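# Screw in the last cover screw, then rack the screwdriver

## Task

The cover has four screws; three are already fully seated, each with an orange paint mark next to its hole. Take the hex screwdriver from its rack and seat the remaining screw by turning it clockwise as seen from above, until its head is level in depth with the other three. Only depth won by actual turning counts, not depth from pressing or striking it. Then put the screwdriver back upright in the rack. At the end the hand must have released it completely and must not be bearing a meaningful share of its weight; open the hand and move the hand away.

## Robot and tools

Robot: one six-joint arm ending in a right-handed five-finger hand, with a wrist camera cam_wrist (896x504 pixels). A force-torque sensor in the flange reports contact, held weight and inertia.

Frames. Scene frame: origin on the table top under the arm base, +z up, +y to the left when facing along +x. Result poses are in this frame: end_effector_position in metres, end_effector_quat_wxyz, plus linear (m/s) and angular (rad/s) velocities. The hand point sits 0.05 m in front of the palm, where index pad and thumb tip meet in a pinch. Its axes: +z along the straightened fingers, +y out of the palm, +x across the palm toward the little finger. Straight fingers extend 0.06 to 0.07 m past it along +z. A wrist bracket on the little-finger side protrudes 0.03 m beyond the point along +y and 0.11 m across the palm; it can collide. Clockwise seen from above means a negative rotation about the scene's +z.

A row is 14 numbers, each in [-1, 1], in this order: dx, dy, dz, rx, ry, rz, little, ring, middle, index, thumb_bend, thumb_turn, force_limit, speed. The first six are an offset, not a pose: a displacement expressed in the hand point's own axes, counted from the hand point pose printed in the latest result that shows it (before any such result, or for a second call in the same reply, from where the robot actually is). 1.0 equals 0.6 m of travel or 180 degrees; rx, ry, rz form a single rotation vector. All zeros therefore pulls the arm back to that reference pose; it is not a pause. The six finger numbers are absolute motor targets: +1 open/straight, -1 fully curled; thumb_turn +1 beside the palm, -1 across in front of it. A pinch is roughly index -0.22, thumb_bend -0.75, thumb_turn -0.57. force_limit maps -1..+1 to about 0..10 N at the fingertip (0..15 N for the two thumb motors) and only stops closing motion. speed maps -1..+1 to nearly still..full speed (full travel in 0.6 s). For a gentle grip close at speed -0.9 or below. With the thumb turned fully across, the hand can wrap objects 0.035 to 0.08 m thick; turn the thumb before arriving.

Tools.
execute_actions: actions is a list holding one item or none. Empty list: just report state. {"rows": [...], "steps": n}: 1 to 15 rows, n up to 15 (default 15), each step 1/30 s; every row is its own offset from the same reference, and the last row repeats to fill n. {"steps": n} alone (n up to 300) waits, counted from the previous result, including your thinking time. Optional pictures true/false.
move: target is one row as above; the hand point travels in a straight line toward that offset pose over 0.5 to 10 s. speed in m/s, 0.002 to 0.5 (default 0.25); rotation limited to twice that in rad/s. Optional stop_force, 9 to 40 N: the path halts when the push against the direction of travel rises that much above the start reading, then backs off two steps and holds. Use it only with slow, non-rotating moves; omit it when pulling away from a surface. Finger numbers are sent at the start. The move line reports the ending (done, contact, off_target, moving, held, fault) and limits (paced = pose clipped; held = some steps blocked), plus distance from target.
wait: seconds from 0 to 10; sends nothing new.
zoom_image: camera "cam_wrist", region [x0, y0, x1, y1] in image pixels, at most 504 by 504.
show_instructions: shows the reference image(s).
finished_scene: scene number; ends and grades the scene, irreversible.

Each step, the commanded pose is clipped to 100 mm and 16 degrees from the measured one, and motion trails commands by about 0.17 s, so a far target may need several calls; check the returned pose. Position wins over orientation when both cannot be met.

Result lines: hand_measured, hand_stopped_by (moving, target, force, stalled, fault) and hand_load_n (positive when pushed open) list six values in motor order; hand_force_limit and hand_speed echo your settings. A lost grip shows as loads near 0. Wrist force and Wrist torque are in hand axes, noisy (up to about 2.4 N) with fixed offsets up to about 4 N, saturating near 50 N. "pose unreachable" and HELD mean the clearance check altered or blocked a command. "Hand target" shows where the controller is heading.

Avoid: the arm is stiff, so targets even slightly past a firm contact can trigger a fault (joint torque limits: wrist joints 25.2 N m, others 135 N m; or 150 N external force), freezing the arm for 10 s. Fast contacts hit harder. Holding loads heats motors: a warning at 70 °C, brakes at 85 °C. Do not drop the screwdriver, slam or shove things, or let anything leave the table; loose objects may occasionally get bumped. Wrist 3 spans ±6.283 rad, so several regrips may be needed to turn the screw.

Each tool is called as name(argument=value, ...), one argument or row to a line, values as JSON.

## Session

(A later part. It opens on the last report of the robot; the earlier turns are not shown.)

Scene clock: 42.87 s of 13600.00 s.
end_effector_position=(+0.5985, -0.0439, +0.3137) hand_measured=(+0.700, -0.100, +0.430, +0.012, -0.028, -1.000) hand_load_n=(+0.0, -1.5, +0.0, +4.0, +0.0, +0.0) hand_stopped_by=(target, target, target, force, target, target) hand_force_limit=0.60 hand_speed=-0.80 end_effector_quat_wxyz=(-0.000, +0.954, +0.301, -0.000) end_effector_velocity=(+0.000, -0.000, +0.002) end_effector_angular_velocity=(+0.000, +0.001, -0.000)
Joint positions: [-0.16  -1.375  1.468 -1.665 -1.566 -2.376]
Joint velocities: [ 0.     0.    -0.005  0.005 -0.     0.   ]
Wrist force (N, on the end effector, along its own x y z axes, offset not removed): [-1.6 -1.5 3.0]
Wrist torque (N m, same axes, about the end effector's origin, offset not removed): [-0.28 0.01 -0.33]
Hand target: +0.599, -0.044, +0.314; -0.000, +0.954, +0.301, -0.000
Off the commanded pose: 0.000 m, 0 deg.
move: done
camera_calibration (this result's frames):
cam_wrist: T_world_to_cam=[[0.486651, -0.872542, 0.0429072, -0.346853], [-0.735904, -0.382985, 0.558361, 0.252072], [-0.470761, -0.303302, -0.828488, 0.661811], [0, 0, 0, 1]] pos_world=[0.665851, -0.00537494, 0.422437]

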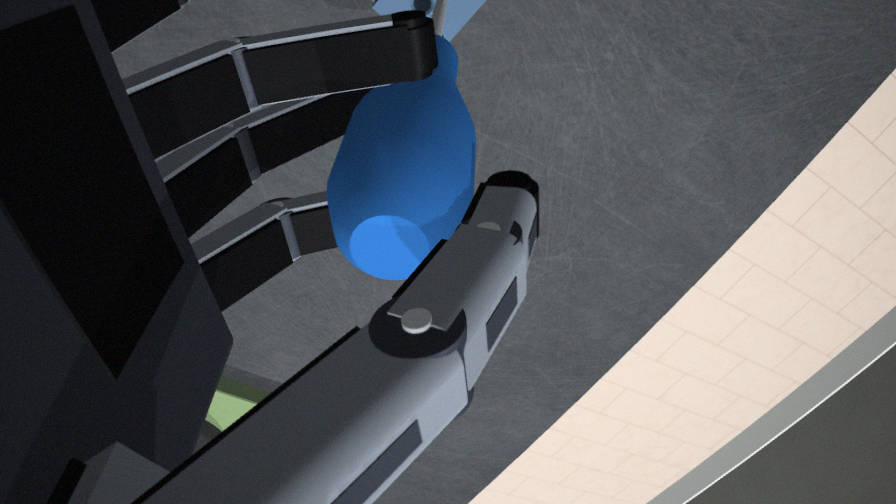

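move(
  target=[0.253,-0.197,0.02,0,0,-0.8,0.7,-0.1,0.43,0.0,-0.03,-1,0.6,-0.8],
  speed=0.3,
)

move(
  target=[0,0,0.085,0,0,0,0.7,-0.1,0.43,0.0,-0.03,-1,0.6,-0.8],
  speed=0.06,
)

zoom_image(
  camera="cam_wrist",
  region=[380,0,680,150],
)

Scene clock: 49.00 s of 13600.00 s.
end_effector_position=(+0.6548, +0.1401, +0.3017) hand_measured=(+0.700, -0.100, +0.430, +0.012, -0.028, -1.000) hand_load_n=(+0.0, -1.5, +0.0, +4.0, +0.0, +0.0) hand_stopped_by=(target, target, target, force, target, target) hand_force_limit=0.60 hand_speed=-0.80 end_effector_quat_wxyz=(-0.000, +0.009, +1.000, +0.000) end_effector_velocity=(+0.000, +0.001, +0.001) end_effector_angular_velocity=(+0.002, -0.001, +0.011)
Joint positions: [-0.056 -1.279  1.377 -1.67  -1.566 -4.785]
Joint velocities: [ 0.001  0.002 -0.004  0.001  0.002 -0.01 ]
Wrist force (N, on the end effector, along its own x y z axes, offset not removed): [-2.2 -1.9 1.0]
Wrist torque (N m, same axes, about the end effector's origin, offset not removed): [-0.23 0.21 -0.32]
Hand target: +0.655, +0.140, +0.302; -0.000, +0.008, +1.000, +0.000
Off the commanded pose: 0.000 m, 0 deg.
move: done
camera_calibration (this result's frames):
cam_wrist: T_world_to_cam=[[0.12019, 0.991809, 0.0432384, -0.234485], [0.82038, -0.123754, 0.558267, -0.68465], [0.559045, -0.0316263, -0.828534, 0.021803], [0, 0, 0, 1]] pos_world=[0.577667, 0.148526, 0.41042]

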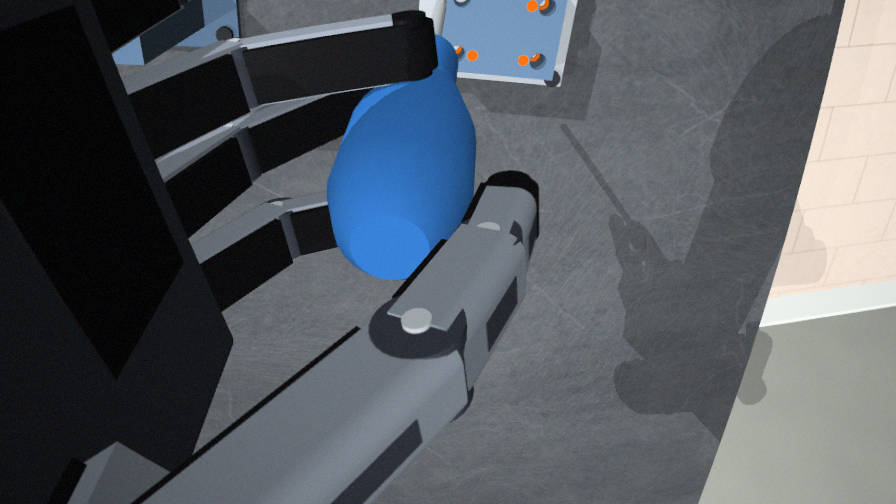

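Scene clock: 50.27 s of 13600.00 s.
end_effector_position=(+0.6547, +0.1400, +0.2509) hand_measured=(+0.700, -0.100, +0.430, +0.012, -0.028, -1.000) hand_load_n=(+0.0, -1.5, +0.0, +4.0, +0.0, +0.0) hand_stopped_by=(target, target, target, force, target, target) hand_force_limit=0.60 hand_speed=-0.80 end_effector_quat_wxyz=(-0.000, +0.009, +1.000, +0.000) end_effector_velocity=(+0.000, -0.000, -0.002) end_effector_angular_velocity=(+0.000, -0.001, -0.001)
Joint positions: [-0.055 -1.26   1.482 -1.795 -1.566 -4.784]
Joint velocities: [-0.     0.001  0.004 -0.005  0.     0.001]
Wrist force (N, on the end effector, along its own x y z axes, offset not removed): [-2.3 0.5 0.8]
Wrist torque (N m, same axes, about the end effector's origin, offset not removed): [0.04 0.25 -0.30]
Hand target: +0.655, +0.140, +0.251; -0.000, +0.009, +1.000, +0.000
Off the commanded pose: 0.000 m, 0 deg.
move: done
camera_calibration (this result's frames):
cam_wrist: T_world_to_cam=[[0.120188, 0.991813, 0.0431514, -0.232241], [0.820401, -0.123704, 0.558247, -0.656278], [0.559015, -0.0316931, -0.828552, -0.0202475], [0, 0, 0, 1]] pos_world=[0.577642, 0.148514, 0.359611]

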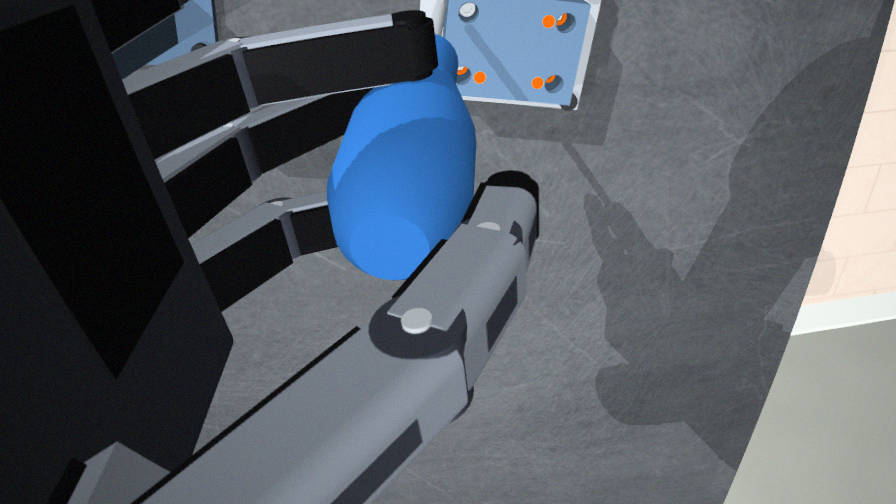

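Region (380, 0, 680, 150) of cam_wrist's 896x504 image, scaled by 1.680, with more detail than that image has.

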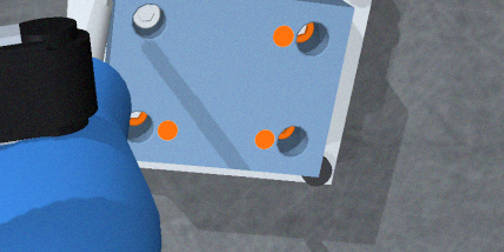

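Shadow tip is at (468,28). I'll lower 8 mm to calibrate.

move(
  target=[0,0.008,0.0133,0,0,0,0.7,-0.1,0.43,0.0,-0.03,-1,0.6,-0.8],
  speed=0.02,
)

zoom_image(
  camera="cam_wrist",
  region=[400,0,560,80],
)

Scene clock: 51.60 s of 13600.00 s.
end_effector_position=(+0.6548, +0.1448, +0.2431) hand_measured=(+0.700, -0.100, +0.430, +0.012, -0.028, -1.000) hand_load_n=(+0.0, -1.5, +0.0, +4.0, +0.0, +0.0) hand_stopped_by=(target, target, target, force, target, target) hand_force_limit=0.60 hand_speed=-0.80 end_effector_quat_wxyz=(-0.000, +0.009, +1.000, +0.000) end_effector_velocity=(+0.000, +0.001, -0.003) end_effector_angular_velocity=(-0.001, +0.002, +0.001)
Joint positions: [-0.048 -1.254  1.495 -1.814 -1.566 -4.777]
Joint velocities: [ 0.002  0.003  0.003 -0.004 -0.001  0.001]
Wrist force (N, on the end effector, along its own x y z axes, offset not removed): [-2.5 -1.2 0.0]
Wrist torque (N m, same axes, about the end effector's origin, offset not removed): [-0.08 0.33 -0.42]
Hand target: +0.655, +0.145, +0.243; -0.000, +0.009, +1.000, +0.000
Off the commanded pose: 0.000 m, 0 deg.
move: done
camera_calibration (this result's frames):
cam_wrist: T_world_to_cam=[[0.120182, 0.991813, 0.043156, -0.236582], [0.82041, -0.123703, 0.558234, -0.651386], [0.559003, -0.0316844, -0.82856, -0.0266178], [0, 0, 0, 1]] pos_world=[0.577716, 0.153223, 0.351781]

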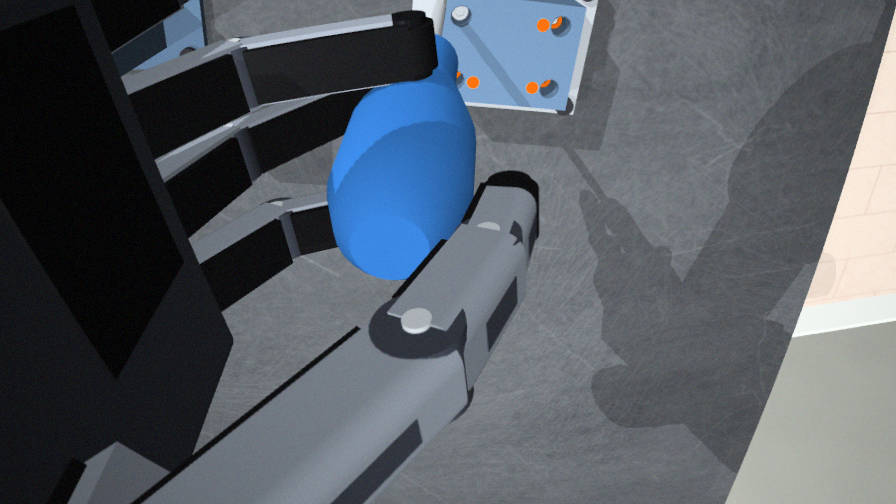

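Region (400, 0, 560, 80) of cam_wrist's 896x504 image, scaled by 3.150, with more detail than that image has.

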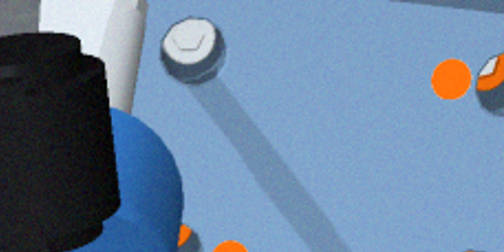

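move(
  target=[-0.012,0.0125,0.008,0,0,0,0.7,-0.1,0.43,0.0,-0.03,-1,0.6,-0.8],
  speed=0.02,
)

zoom_image(
  camera="cam_wrist",
  region=[400,0,560,80],
)

Scene clock: 53.17 s of 13600.00 s.
end_effector_position=(+0.6620, +0.1520, +0.2383) hand_measured=(+0.700, -0.100, +0.430, +0.012, -0.028, -1.000) hand_load_n=(+0.0, -1.5, +0.0, +4.0, +0.0, +0.0) hand_stopped_by=(target, target, target, force, target, target) hand_force_limit=0.60 hand_speed=-0.80 end_effector_quat_wxyz=(-0.000, +0.009, +1.000, +0.000) end_effector_velocity=(+0.001, +0.001, -0.001) end_effector_angular_velocity=(-0.000, -0.000, +0.000)
Joint positions: [-0.035 -1.232  1.478 -1.818 -1.566 -4.764]
Joint velocities: [ 0.002  0.004 -0.003 -0.001 -0.     0.002]
Wrist force (N, on the end effector, along its own x y z axes, offset not removed): [-2.0 -1.0 0.3]
Wrist torque (N m, same axes, about the end effector's origin, offset not removed): [-0.02 0.19 -0.27]
Hand target: +0.662, +0.152, +0.238; -0.000, +0.009, +1.000, +0.000
Off the commanded pose: 0.000 m, 0 deg.
move: done
camera_calibration (this result's frames):
cam_wrist: T_world_to_cam=[[0.120177, 0.991813, 0.0431734, -0.244454], [0.820407, -0.123708, 0.558237, -0.653744], [0.559008, -0.0316677, -0.828557, -0.0343402], [0, 0, 0, 1]] pos_world=[0.58491, 0.160492, 0.347046]

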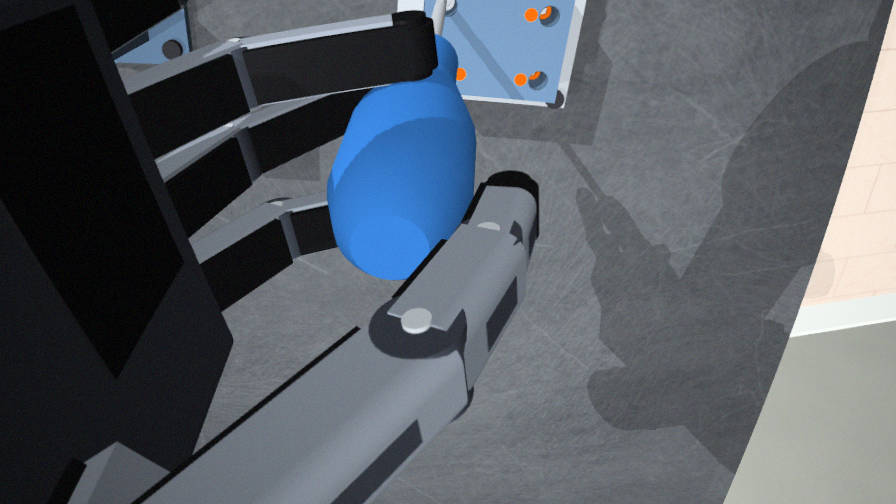

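Region (400, 0, 560, 80) of cam_wrist's 896x504 image, scaled by 3.150, with more detail than that image has.

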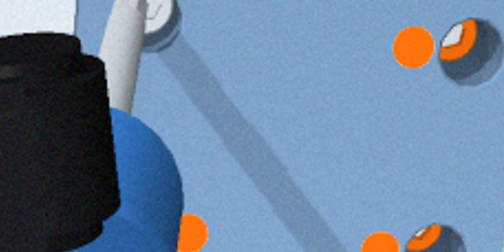

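move(
  target=[-0.006,0.0035,0,0,0,0,0.7,-0.1,0.43,0.0,-0.03,-1,0.6,-0.8],
  speed=0.01,
)

move(
  target=[0,0,0.018,0,0,0,0.7,-0.1,0.43,0.0,-0.03,-1,0.6,-0.8],
  speed=0.005,
  stop_force=9,
)

zoom_image(
  camera="cam_wrist",
  region=[400,0,560,80],
)

Scene clock: 54.83 s of 13600.00 s.
end_effector_position=(+0.6655, +0.1540, +0.2383) hand_measured=(+0.700, -0.100, +0.430, +0.012, -0.028, -1.000) hand_load_n=(+0.0, -1.5, +0.0, +4.0, +0.0, +0.0) hand_stopped_by=(target, target, target, force, target, target) hand_force_limit=0.60 hand_speed=-0.80 end_effector_quat_wxyz=(-0.000, +0.009, +1.000, +0.000) end_effector_velocity=(+0.001, +0.001, +0.001) end_effector_angular_velocity=(+0.002, -0.002, +0.001)
Joint positions: [-0.031 -1.223  1.466 -1.815 -1.566 -4.76 ]
Joint velocities: [ 0.001  0.002 -0.005  0.001  0.002  0.001]
Wrist force (N, on the end effector, along its own x y z axes, offset not removed): [-2.8 -0.4 0.1]
Wrist torque (N m, same axes, about the end effector's origin, offset not removed): [0.19 0.38 -0.40]
Hand target: +0.666, +0.154, +0.238; -0.000, +0.009, +1.000, +0.000
Off the commanded pose: 0.000 m, 0 deg.
move: done
camera_calibration (this result's frames):
cam_wrist: T_world_to_cam=[[0.120175, 0.991814, 0.0431619, -0.246817], [0.820399, -0.1237, 0.55825, -0.656364], [0.559019, -0.031678, -0.828549, -0.0362465], [0, 0, 0, 1]] pos_world=[0.588404, 0.162456, 0.347036]

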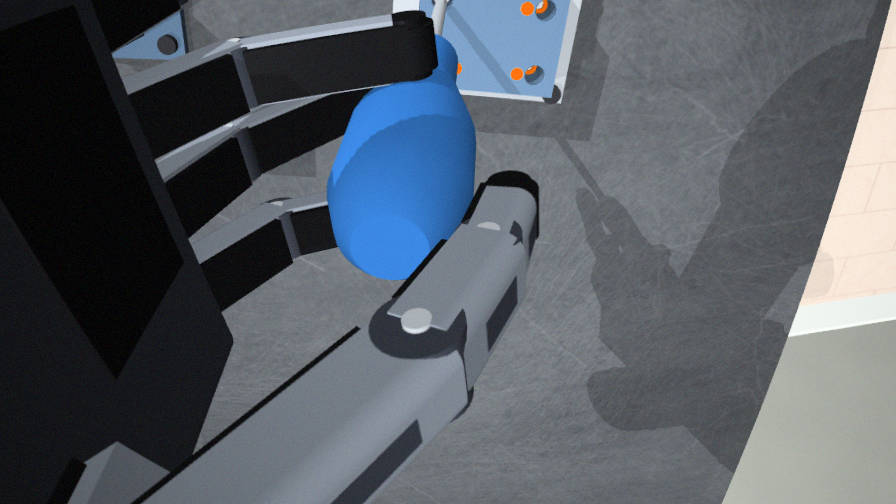

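Scene clock: 57.20 s of 13600.00 s.
end_effector_position=(+0.6655, +0.1540, +0.2276) hand_measured=(+0.700, -0.100, +0.430, +0.012, -0.028, -1.000) hand_load_n=(+0.0, -1.5, +0.0, +4.0, +0.0, +0.0) hand_stopped_by=(target, target, target, force, target, target) hand_force_limit=0.60 hand_speed=-0.80 end_effector_quat_wxyz=(-0.000, +0.009, +1.000, +0.000) end_effector_velocity=(+0.000, -0.000, -0.001) end_effector_angular_velocity=(-0.000, -0.001, -0.001)
Joint positions: [-0.031 -1.217  1.485 -1.841 -1.566 -4.76 ]
Joint velocities: [-0.    -0.     0.002 -0.002 -0.     0.   ]
Wrist force (N, on the end effector, along its own x y z axes, offset not removed): [-1.2 -0.2 0.1]
Wrist torque (N m, same axes, about the end effector's origin, offset not removed): [0.10 0.14 -0.21]
Hand target: +0.665, +0.154, +0.228; -0.000, +0.009, +1.000, +0.000
Off the commanded pose: 0.000 m, 0 deg.
move: done
camera_calibration (this result's frames):
cam_wrist: T_world_to_cam=[[0.120176, 0.991814, 0.0431613, -0.246338], [0.820404, -0.1237, 0.558243, -0.650389], [0.559012, -0.0316778, -0.828554, -0.0451086], [0, 0, 0, 1]] pos_world=[0.588402, 0.162439, 0.336333]

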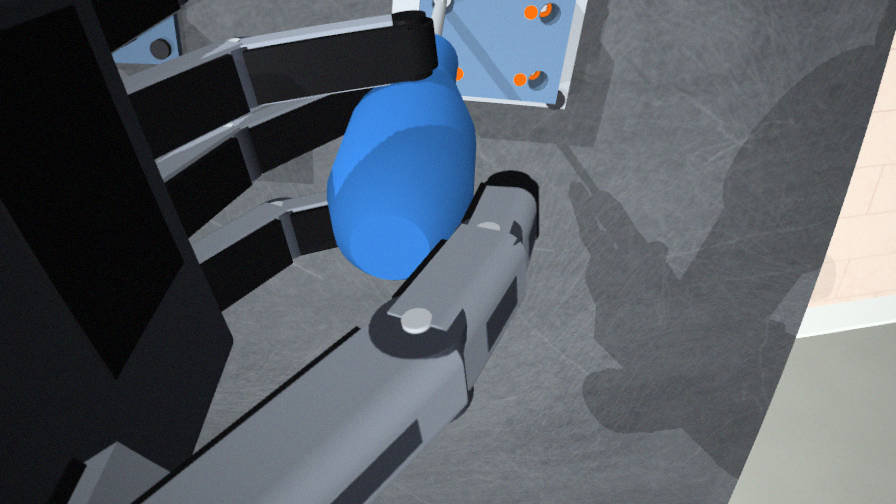

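Region (400, 0, 560, 80) of cam_wrist's 896x504 image, scaled by 3.150, with more detail than that image has.

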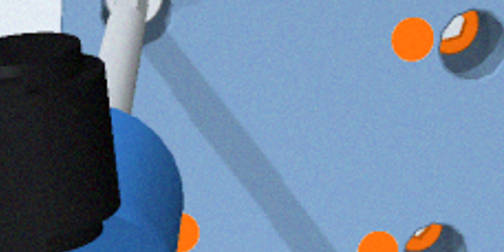

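move(
  target=[0,0.001,0.007,0,0,0,0.7,-0.1,0.43,0.0,-0.03,-1,0.6,-0.8],
  speed=0.004,
  stop_force=9,
)

zoom_image(
  camera="cam_wrist",
  region=[400,0,560,80],
)

Scene clock: 59.03 s of 13600.00 s.
end_effector_position=(+0.6655, +0.1546, +0.2235) hand_measured=(+0.700, -0.100, +0.430, +0.012, -0.028, -1.000) hand_load_n=(+0.0, -1.5, +0.0, +4.0, +0.0, +0.0) hand_stopped_by=(target, target, target, force, target, target) hand_force_limit=0.60 hand_speed=-0.80 end_effector_quat_wxyz=(-0.000, +0.009, +1.000, +0.000) end_effector_velocity=(-0.000, +0.000, -0.001) end_effector_angular_velocity=(+0.000, +0.001, +0.001)
Joint positions: [-0.03  -1.214  1.492 -1.851 -1.566 -4.759]
Joint velocities: [ 0.     0.001  0.001 -0.001  0.    -0.   ]
Wrist force (N, on the end effector, along its own x y z axes, offset not removed): [-1.5 -0.3 1.6]
Wrist torque (N m, same axes, about the end effector's origin, offset not removed): [-0.05 0.23 -0.24]
Hand target: +0.665, +0.155, +0.223; -0.000, +0.009, +1.000, +0.000
Off the commanded pose: 0.000 m, 0 deg.
move: done
camera_calibration (this result's frames):
cam_wrist: T_world_to_cam=[[0.120175, 0.991814, 0.0431631, -0.246746], [0.820407, -0.123701, 0.558238, -0.648021], [0.559008, -0.0316751, -0.828557, -0.0485089], [0, 0, 0, 1]] pos_world=[0.58841, 0.163029, 0.332208]

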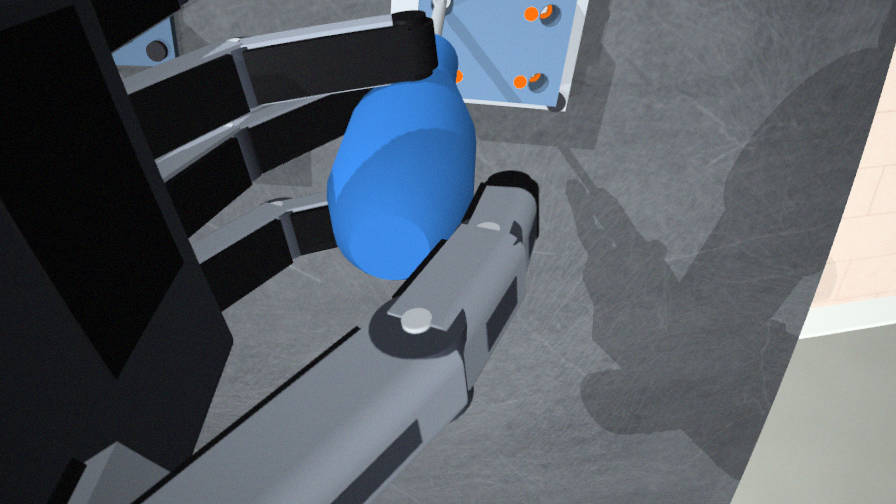

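Region (400, 0, 560, 80) of cam_wrist's 896x504 image, scaled by 3.150, with more detail than that image has.

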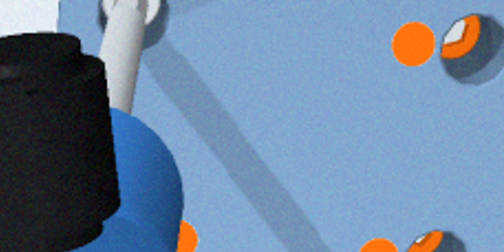

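execute_actions(
  actions=[],
)

Scene clock: 61.17 s of 13600.00 s.
end_effector_position=(+0.6655, +0.1546, +0.2234) hand_measured=(+0.700, -0.100, +0.430, +0.012, -0.028, -1.000) hand_load_n=(+0.0, -1.5, +0.0, +4.0, +0.0, +0.0) hand_stopped_by=(target, target, target, force, target, target) hand_force_limit=0.60 hand_speed=-0.80 end_effector_quat_wxyz=(-0.000, +0.009, +1.000, +0.000) end_effector_velocity=(-0.000, -0.000, +0.001) end_effector_angular_velocity=(-0.000, -0.001, -0.000)
Joint positions: [-0.03  -1.214  1.492 -1.851 -1.566 -4.759]
Joint velocities: [ 0.    -0.001 -0.     0.    -0.     0.   ]
Wrist force (N, on the end effector, along its own x y z axes, offset not removed): [-2.6 -0.2 2.4]
Wrist torque (N m, same axes, about the end effector's origin, offset not removed): [0.11 0.26 -0.39]
Hand target: +0.665, +0.155, +0.223; -0.000, +0.009, +1.000, +0.000
Off the commanded pose: 0.000 m, 0 deg.
Steps of this call (steps 1 to 64: nothing new was sent). Readings (end_effector_position | what the end effector reports):
1: (+0.6655, +0.1546, +0.2235) | hand_measured=(+0.700, -0.100, +0.430, +0.012, -0.028, -1.000) hand_load_n=(+0.0, -1.5, +0.0, +4.0, +0.0, +0.0) hand_stopped_by=(target, target, target, force, target, target) hand_force_limit=0.60 hand_speed=-0.80
2: (+0.6655, +0.1546, +0.2235) | hand_measured=(+0.700, -0.100, +0.430, +0.012, -0.028, -1.000) hand_load_n=(+0.0, -1.5, +0.0, +4.0, +0.0, +0.0) hand_stopped_by=(target, target, target, force, target, target) hand_force_limit=0.60 hand_speed=-0.80
4: (+0.6655, +0.1546, +0.2234) | hand_measured=(+0.700, -0.100, +0.430, +0.012, -0.028, -1.000) hand_load_n=(+0.0, -1.5, +0.0, +4.0, +0.0, +0.0) hand_stopped_by=(target, target, target, force, target, target) hand_force_limit=0.60 hand_speed=-0.80
8: (+0.6655, +0.1546, +0.2234) | hand_measured=(+0.700, -0.100, +0.430, +0.012, -0.028, -1.000) hand_load_n=(+0.0, -1.5, +0.0, +4.0, +0.0, +0.0) hand_stopped_by=(target, target, target, force, target, target) hand_force_limit=0.60 hand_speed=-0.80
64: the state above
camera_calibration (this result's frames):
cam_wrist: T_world_to_cam=[[0.120176, 0.991814, 0.0431608, -0.246752], [0.820405, -0.1237, 0.558242, -0.647977], [0.559011, -0.0316778, -0.828555, -0.0485732], [0, 0, 0, 1]] pos_world=[0.58841, 0.163039, 0.332132]

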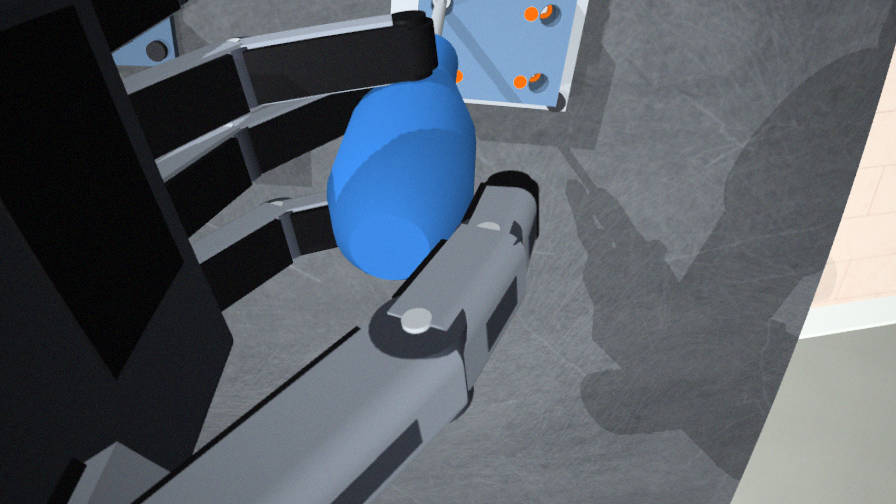

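Loosen to cage while shifting.

move(
  target=[0,0.02,0,0,0,0,0.7,0.0,0.45,0.12,0.0,-1,0.2,-0.7],
  speed=0.01,
)

Scene clock: 63.03 s of 13600.00 s.
end_effector_position=(+0.6657, +0.1664, +0.2234) hand_measured=(+0.700, +0.000, +0.450, +0.120, +0.000, -1.000) hand_load_n=(+0.0, -1.0, +2.0, +0.0, +0.0, +0.0) hand_stopped_by=(target, target, target, target, target, target) hand_force_limit=0.20 hand_speed=-0.70 end_effector_quat_wxyz=(-0.000, +0.009, +1.000, +0.000) end_effector_velocity=(+0.000, +0.002, +0.000) end_effector_angular_velocity=(-0.001, -0.000, -0.001)
Joint positions: [-0.011 -1.209  1.485 -1.849 -1.566 -4.741]
Joint velocities: [ 0.003  0.001 -0.001  0.    -0.001  0.004]
Wrist force (N, on the end effector, along its own x y z axes, offset not removed): [-1.7 -1.4 0.3]
Wrist torque (N m, same axes, about the end effector's origin, offset not removed): [-0.03 0.15 -0.29]
Hand target: +0.666, +0.167, +0.223; -0.000, +0.009, +1.000, +0.000
Off the commanded pose: 0.000 m, 0 deg.
move: done
camera_calibration (this result's frames):
cam_wrist: T_world_to_cam=[[0.120169, 0.991815, 0.0431591, -0.25849], [0.820411, -0.123694, 0.558235, -0.64667], [0.559004, -0.0316746, -0.82856, -0.0483087], [0, 0, 0, 1]] pos_world=[0.588603, 0.174855, 0.332124]

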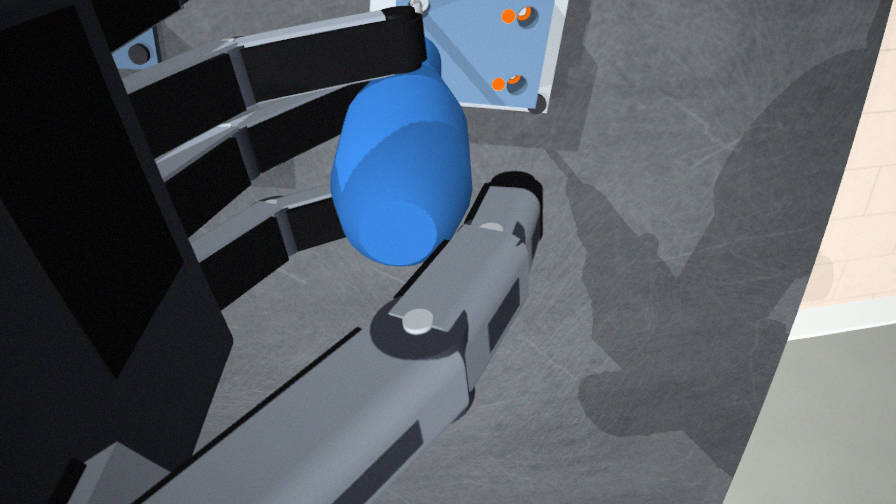

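move(
  target=[0,0,-0.005,0,0,0,0.7,0.0,0.45,0.12,0.0,-1,0.2,-0.7],
  speed=0.01,
)

move(
  target=[0,0,0,0,0,0,0.7,0.0,0.2,0.12,-0.4,-1,0.6,-0.8],
)

move(
  target=[0.0134,-0.0324,0.001,0,0,0.25,0.7,0.0,0.2,0.12,-0.4,-1,0.6,-0.8],
  speed=0.3,
)

move(
  target=[0.0134,-0.0324,0.001,0,0,0.25,0.7,0.0,0.2,0.12,-0.4,-1,0.6,-0.8],
  speed=0.3,
)

Scene clock: 64.23 s of 13600.00 s.
end_effector_position=(+0.6657, +0.1664, +0.2263) hand_measured=(+0.700, +0.000, +0.450, +0.120, +0.000, -1.000) hand_load_n=(+0.0, +0.0, +0.0, +1.0, +0.0, +0.0) hand_stopped_by=(target, target, target, target, target, target) hand_force_limit=0.20 hand_speed=-0.70 end_effector_quat_wxyz=(-0.000, +0.009, +1.000, +0.000) end_effector_velocity=(+0.000, -0.000, -0.000) end_effector_angular_velocity=(+0.001, +0.003, -0.000)
Joint positions: [-0.011 -1.211  1.48  -1.842 -1.566 -4.741]
Joint velocities: [-0.     0.002 -0.002  0.003  0.    -0.   ]
Wrist force (N, on the end effector, along its own x y z axes, offset not removed): [-1.5 -0.2 2.2]
Wrist torque (N m, same axes, about the end effector's origin, offset not removed): [-0.08 0.12 -0.28]
Hand target: +0.666, +0.166, +0.226; -0.000, +0.009, +1.000, +0.000
Off the commanded pose: 0.000 m, 0 deg.
move: done
camera_calibration (this result's frames):
cam_wrist: T_world_to_cam=[[0.120147, 0.991818, 0.043156, -0.258622], [0.820409, -0.123674, 0.558241, -0.648279], [0.559011, -0.0316657, -0.828555, -0.0459241], [0, 0, 0, 1]] pos_world=[0.588599, 0.174877, 0.335006]

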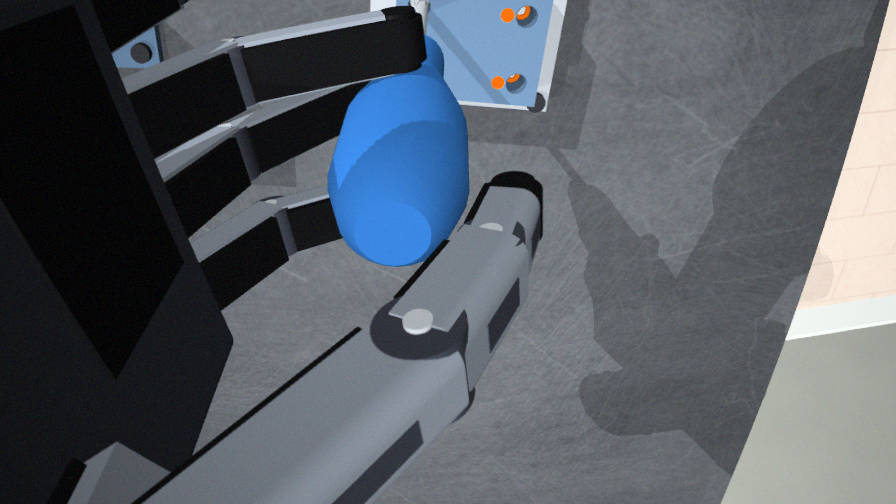

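Scene clock: 65.13 s of 13600.00 s.
end_effector_position=(+0.6657, +0.1664, +0.2264) hand_measured=(+0.700, +0.000, +0.392, +0.120, -0.106, -1.000) hand_load_n=(+0.0, +0.0, +15.5, +1.0, +11.5, +1.5) hand_stopped_by=(target, target, force, target, force, target) hand_force_limit=0.60 hand_speed=-0.80 end_effector_quat_wxyz=(-0.000, +0.009, +1.000, -0.000) end_effector_velocity=(-0.000, +0.000, -0.000) end_effector_angular_velocity=(+0.000, +0.001, -0.001)
Joint positions: [-0.011 -1.211  1.48  -1.842 -1.566 -4.741]
Joint velocities: [ 0.     0.    -0.     0.001  0.     0.001]
Wrist force (N, on the end effector, along its own x y z axes, offset not removed): [0.6 -5.1 0.6]
Wrist torque (N m, same axes, about the end effector's origin, offset not removed): [0.49 -0.26 -0.26]
Hand target: +0.666, +0.166, +0.226; -0.000, +0.009, +1.000, +0.000
Off the commanded pose: 0.000 m, 0 deg.
move: done
camera_calibration (this result's frames):
cam_wrist: T_world_to_cam=[[0.120154, 0.991819, 0.0431123, -0.258597], [0.820349, -0.123651, 0.558334, -0.648321], [0.559097, -0.0317189, -0.828495, -0.0459584], [0, 0, 0, 1]] pos_world=[0.588616, 0.174858, 0.335052]

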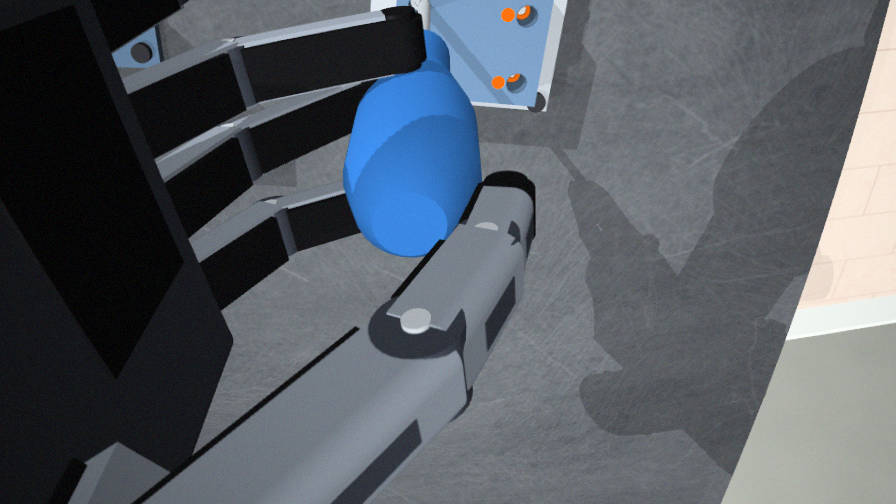

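Scene clock: 66.97 s of 13600.00 s.
end_effector_position=(+0.6573, +0.1471, +0.2258) hand_measured=(+0.700, +0.000, +0.392, +0.120, -0.106, -1.000) hand_load_n=(+0.0, +0.0, +12.5, +0.5, +10.0, +2.0) hand_stopped_by=(target, target, force, target, force, target) hand_force_limit=0.60 hand_speed=-0.80 end_effector_quat_wxyz=(-0.000, +0.390, +0.921, +0.000) end_effector_velocity=(+0.000, -0.000, -0.001) end_effector_angular_velocity=(-0.002, +0.001, -0.010)
Joint positions: [ 0.02  -1.296  1.596 -1.874 -1.566 -3.924]
Joint velocities: [ 0.001  0.002  0.    -0.    -0.002  0.012]
Wrist force (N, on the end effector, along its own x y z axes, offset not removed): [-0.2 -4.7 -1.2]
Wrist torque (N m, same axes, about the end effector's origin, offset not removed): [0.25 0.01 -0.18]
Hand target: +0.657, +0.147, +0.226; -0.000, +0.391, +0.921, -0.000
Off the commanded pose: 0.000 m, 0 deg.
move: done
camera_calibration (this result's frames):
cam_wrist: T_world_to_cam=[[0.785608, 0.617218, 0.0431492, -0.620759], [0.493378, -0.66701, 0.55828, -0.348648], [0.373362, -0.4173, -0.82853, 0.136453], [0, 0, 0, 1]] pos_world=[0.608742, 0.207534, 0.334484]

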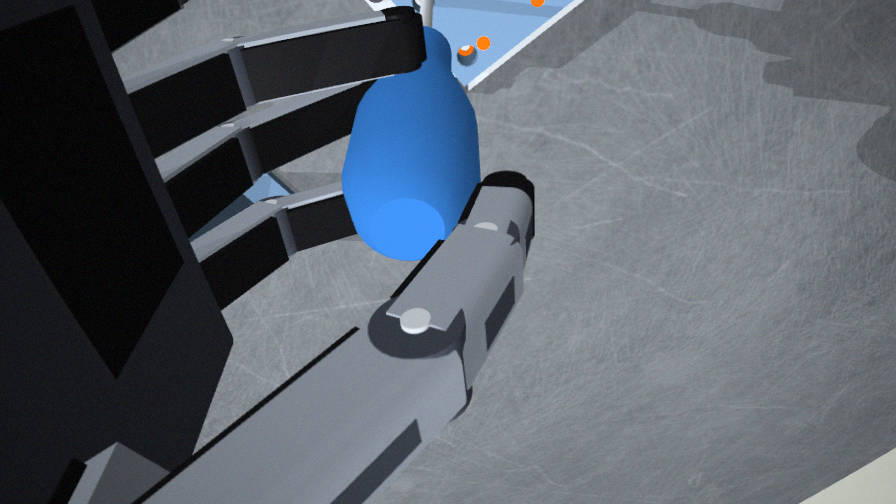

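Scene clock: 68.80 s of 13600.00 s.
end_effector_position=(+0.6378, +0.1394, +0.2252) hand_measured=(+0.700, +0.000, +0.392, +0.120, -0.106, -1.000) hand_load_n=(+0.0, -0.5, +12.0, +0.5, +11.0, +3.0) hand_stopped_by=(target, target, force, target, force, target) hand_force_limit=0.60 hand_speed=-0.80 end_effector_quat_wxyz=(-0.000, +0.712, +0.702, +0.000) end_effector_velocity=(+0.000, -0.000, +0.000) end_effector_angular_velocity=(-0.001, -0.001, -0.011)
Joint positions: [ 0.095 -1.303  1.607 -1.877 -1.566 -3.065]
Joint velocities: [ 0.001  0.001 -0.001 -0.    -0.001  0.013]
Wrist force (N, on the end effector, along its own x y z axes, offset not removed): [-1.8 -6.1 -3.4]
Wrist torque (N m, same axes, about the end effector's origin, offset not removed): [0.49 0.40 -0.39]
Hand target: +0.638, +0.139, +0.225; -0.000, +0.713, +0.701, +0.000
Off the commanded pose: 0.000 m, 0 deg.
move: done
camera_calibration (this result's frames):
cam_wrist: T_world_to_cam=[[0.992082, -0.117969, 0.0430863, -0.629789], [-0.121834, -0.820703, 0.558215, 0.0699942], [-0.030491, -0.559044, -0.828577, 0.41736], [0, 0, 0, 1]] pos_world=[0.646056, 0.216471, 0.333878]

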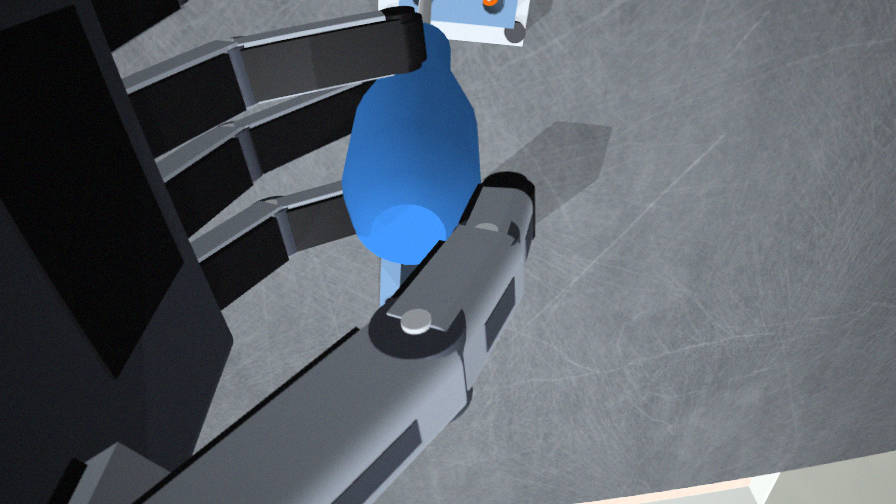

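move(
  target=[0.02,0,-0.01,0,0,0,0.7,0.0,0.2,0.12,-0.4,-1,0.6,-0.8],
  speed=0.02,
)

zoom_image(
  camera="cam_wrist",
  region=[340,0,560,100],
)

Scene clock: 70.57 s of 13600.00 s.
end_effector_position=(+0.6379, +0.1512, +0.2311) hand_measured=(+0.700, +0.000, +0.392, +0.120, -0.106, -1.000) hand_load_n=(+0.0, +0.0, +12.5, +0.5, +8.5, +1.5) hand_stopped_by=(target, target, force, target, force, target) hand_force_limit=0.60 hand_speed=-0.80 end_effector_quat_wxyz=(-0.000, +0.712, +0.702, +0.000) end_effector_velocity=(-0.000, +0.002, +0.001) end_effector_angular_velocity=(+0.001, +0.000, -0.001)
Joint positions: [ 0.115 -1.299  1.586 -1.86  -1.567 -3.045]
Joint velocities: [ 0.003  0.001 -0.003  0.003  0.001  0.004]
Wrist force (N, on the end effector, along its own x y z axes, offset not removed): [-2.4 -5.9 2.3]
Wrist torque (N m, same axes, about the end effector's origin, offset not removed): [0.33 0.08 -0.39]
Hand target: +0.638, +0.151, +0.231; -0.000, +0.712, +0.702, +0.000
Off the commanded pose: 0.000 m, 0 deg.
move: done
camera_calibration (this result's frames):
cam_wrist: T_world_to_cam=[[0.992081, -0.117973, 0.0431014, -0.628815], [-0.121846, -0.820703, 0.558212, 0.0764386], [-0.0304806, -0.559043, -0.828578, 0.428878], [0, 0, 0, 1]] pos_world=[0.646222, 0.228312, 0.339793]

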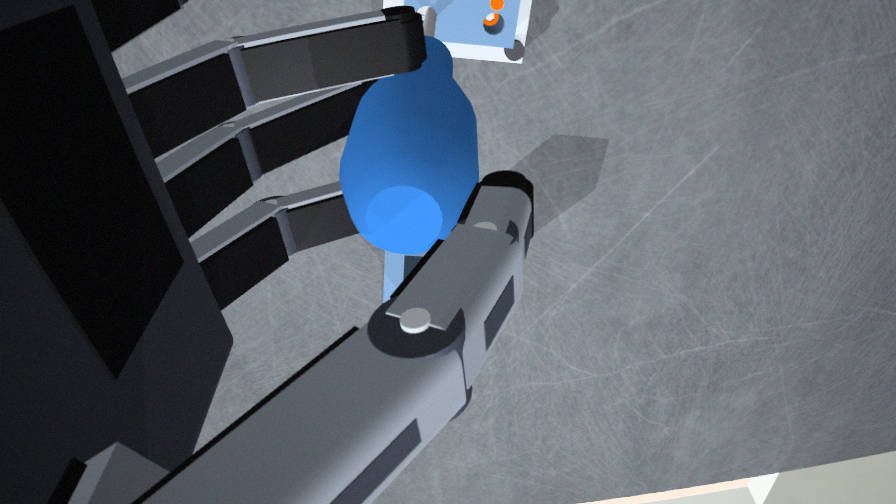

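Region (340, 0, 560, 100) of cam_wrist's 896x504 image, scaled by 2.291, with more detail than that image has; it fills the top 229 rows of this view, and the rest is white.

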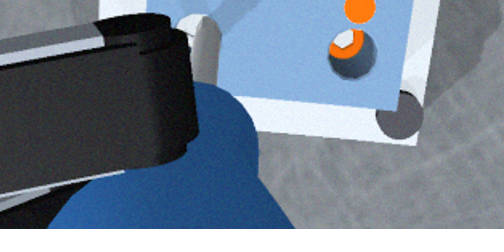

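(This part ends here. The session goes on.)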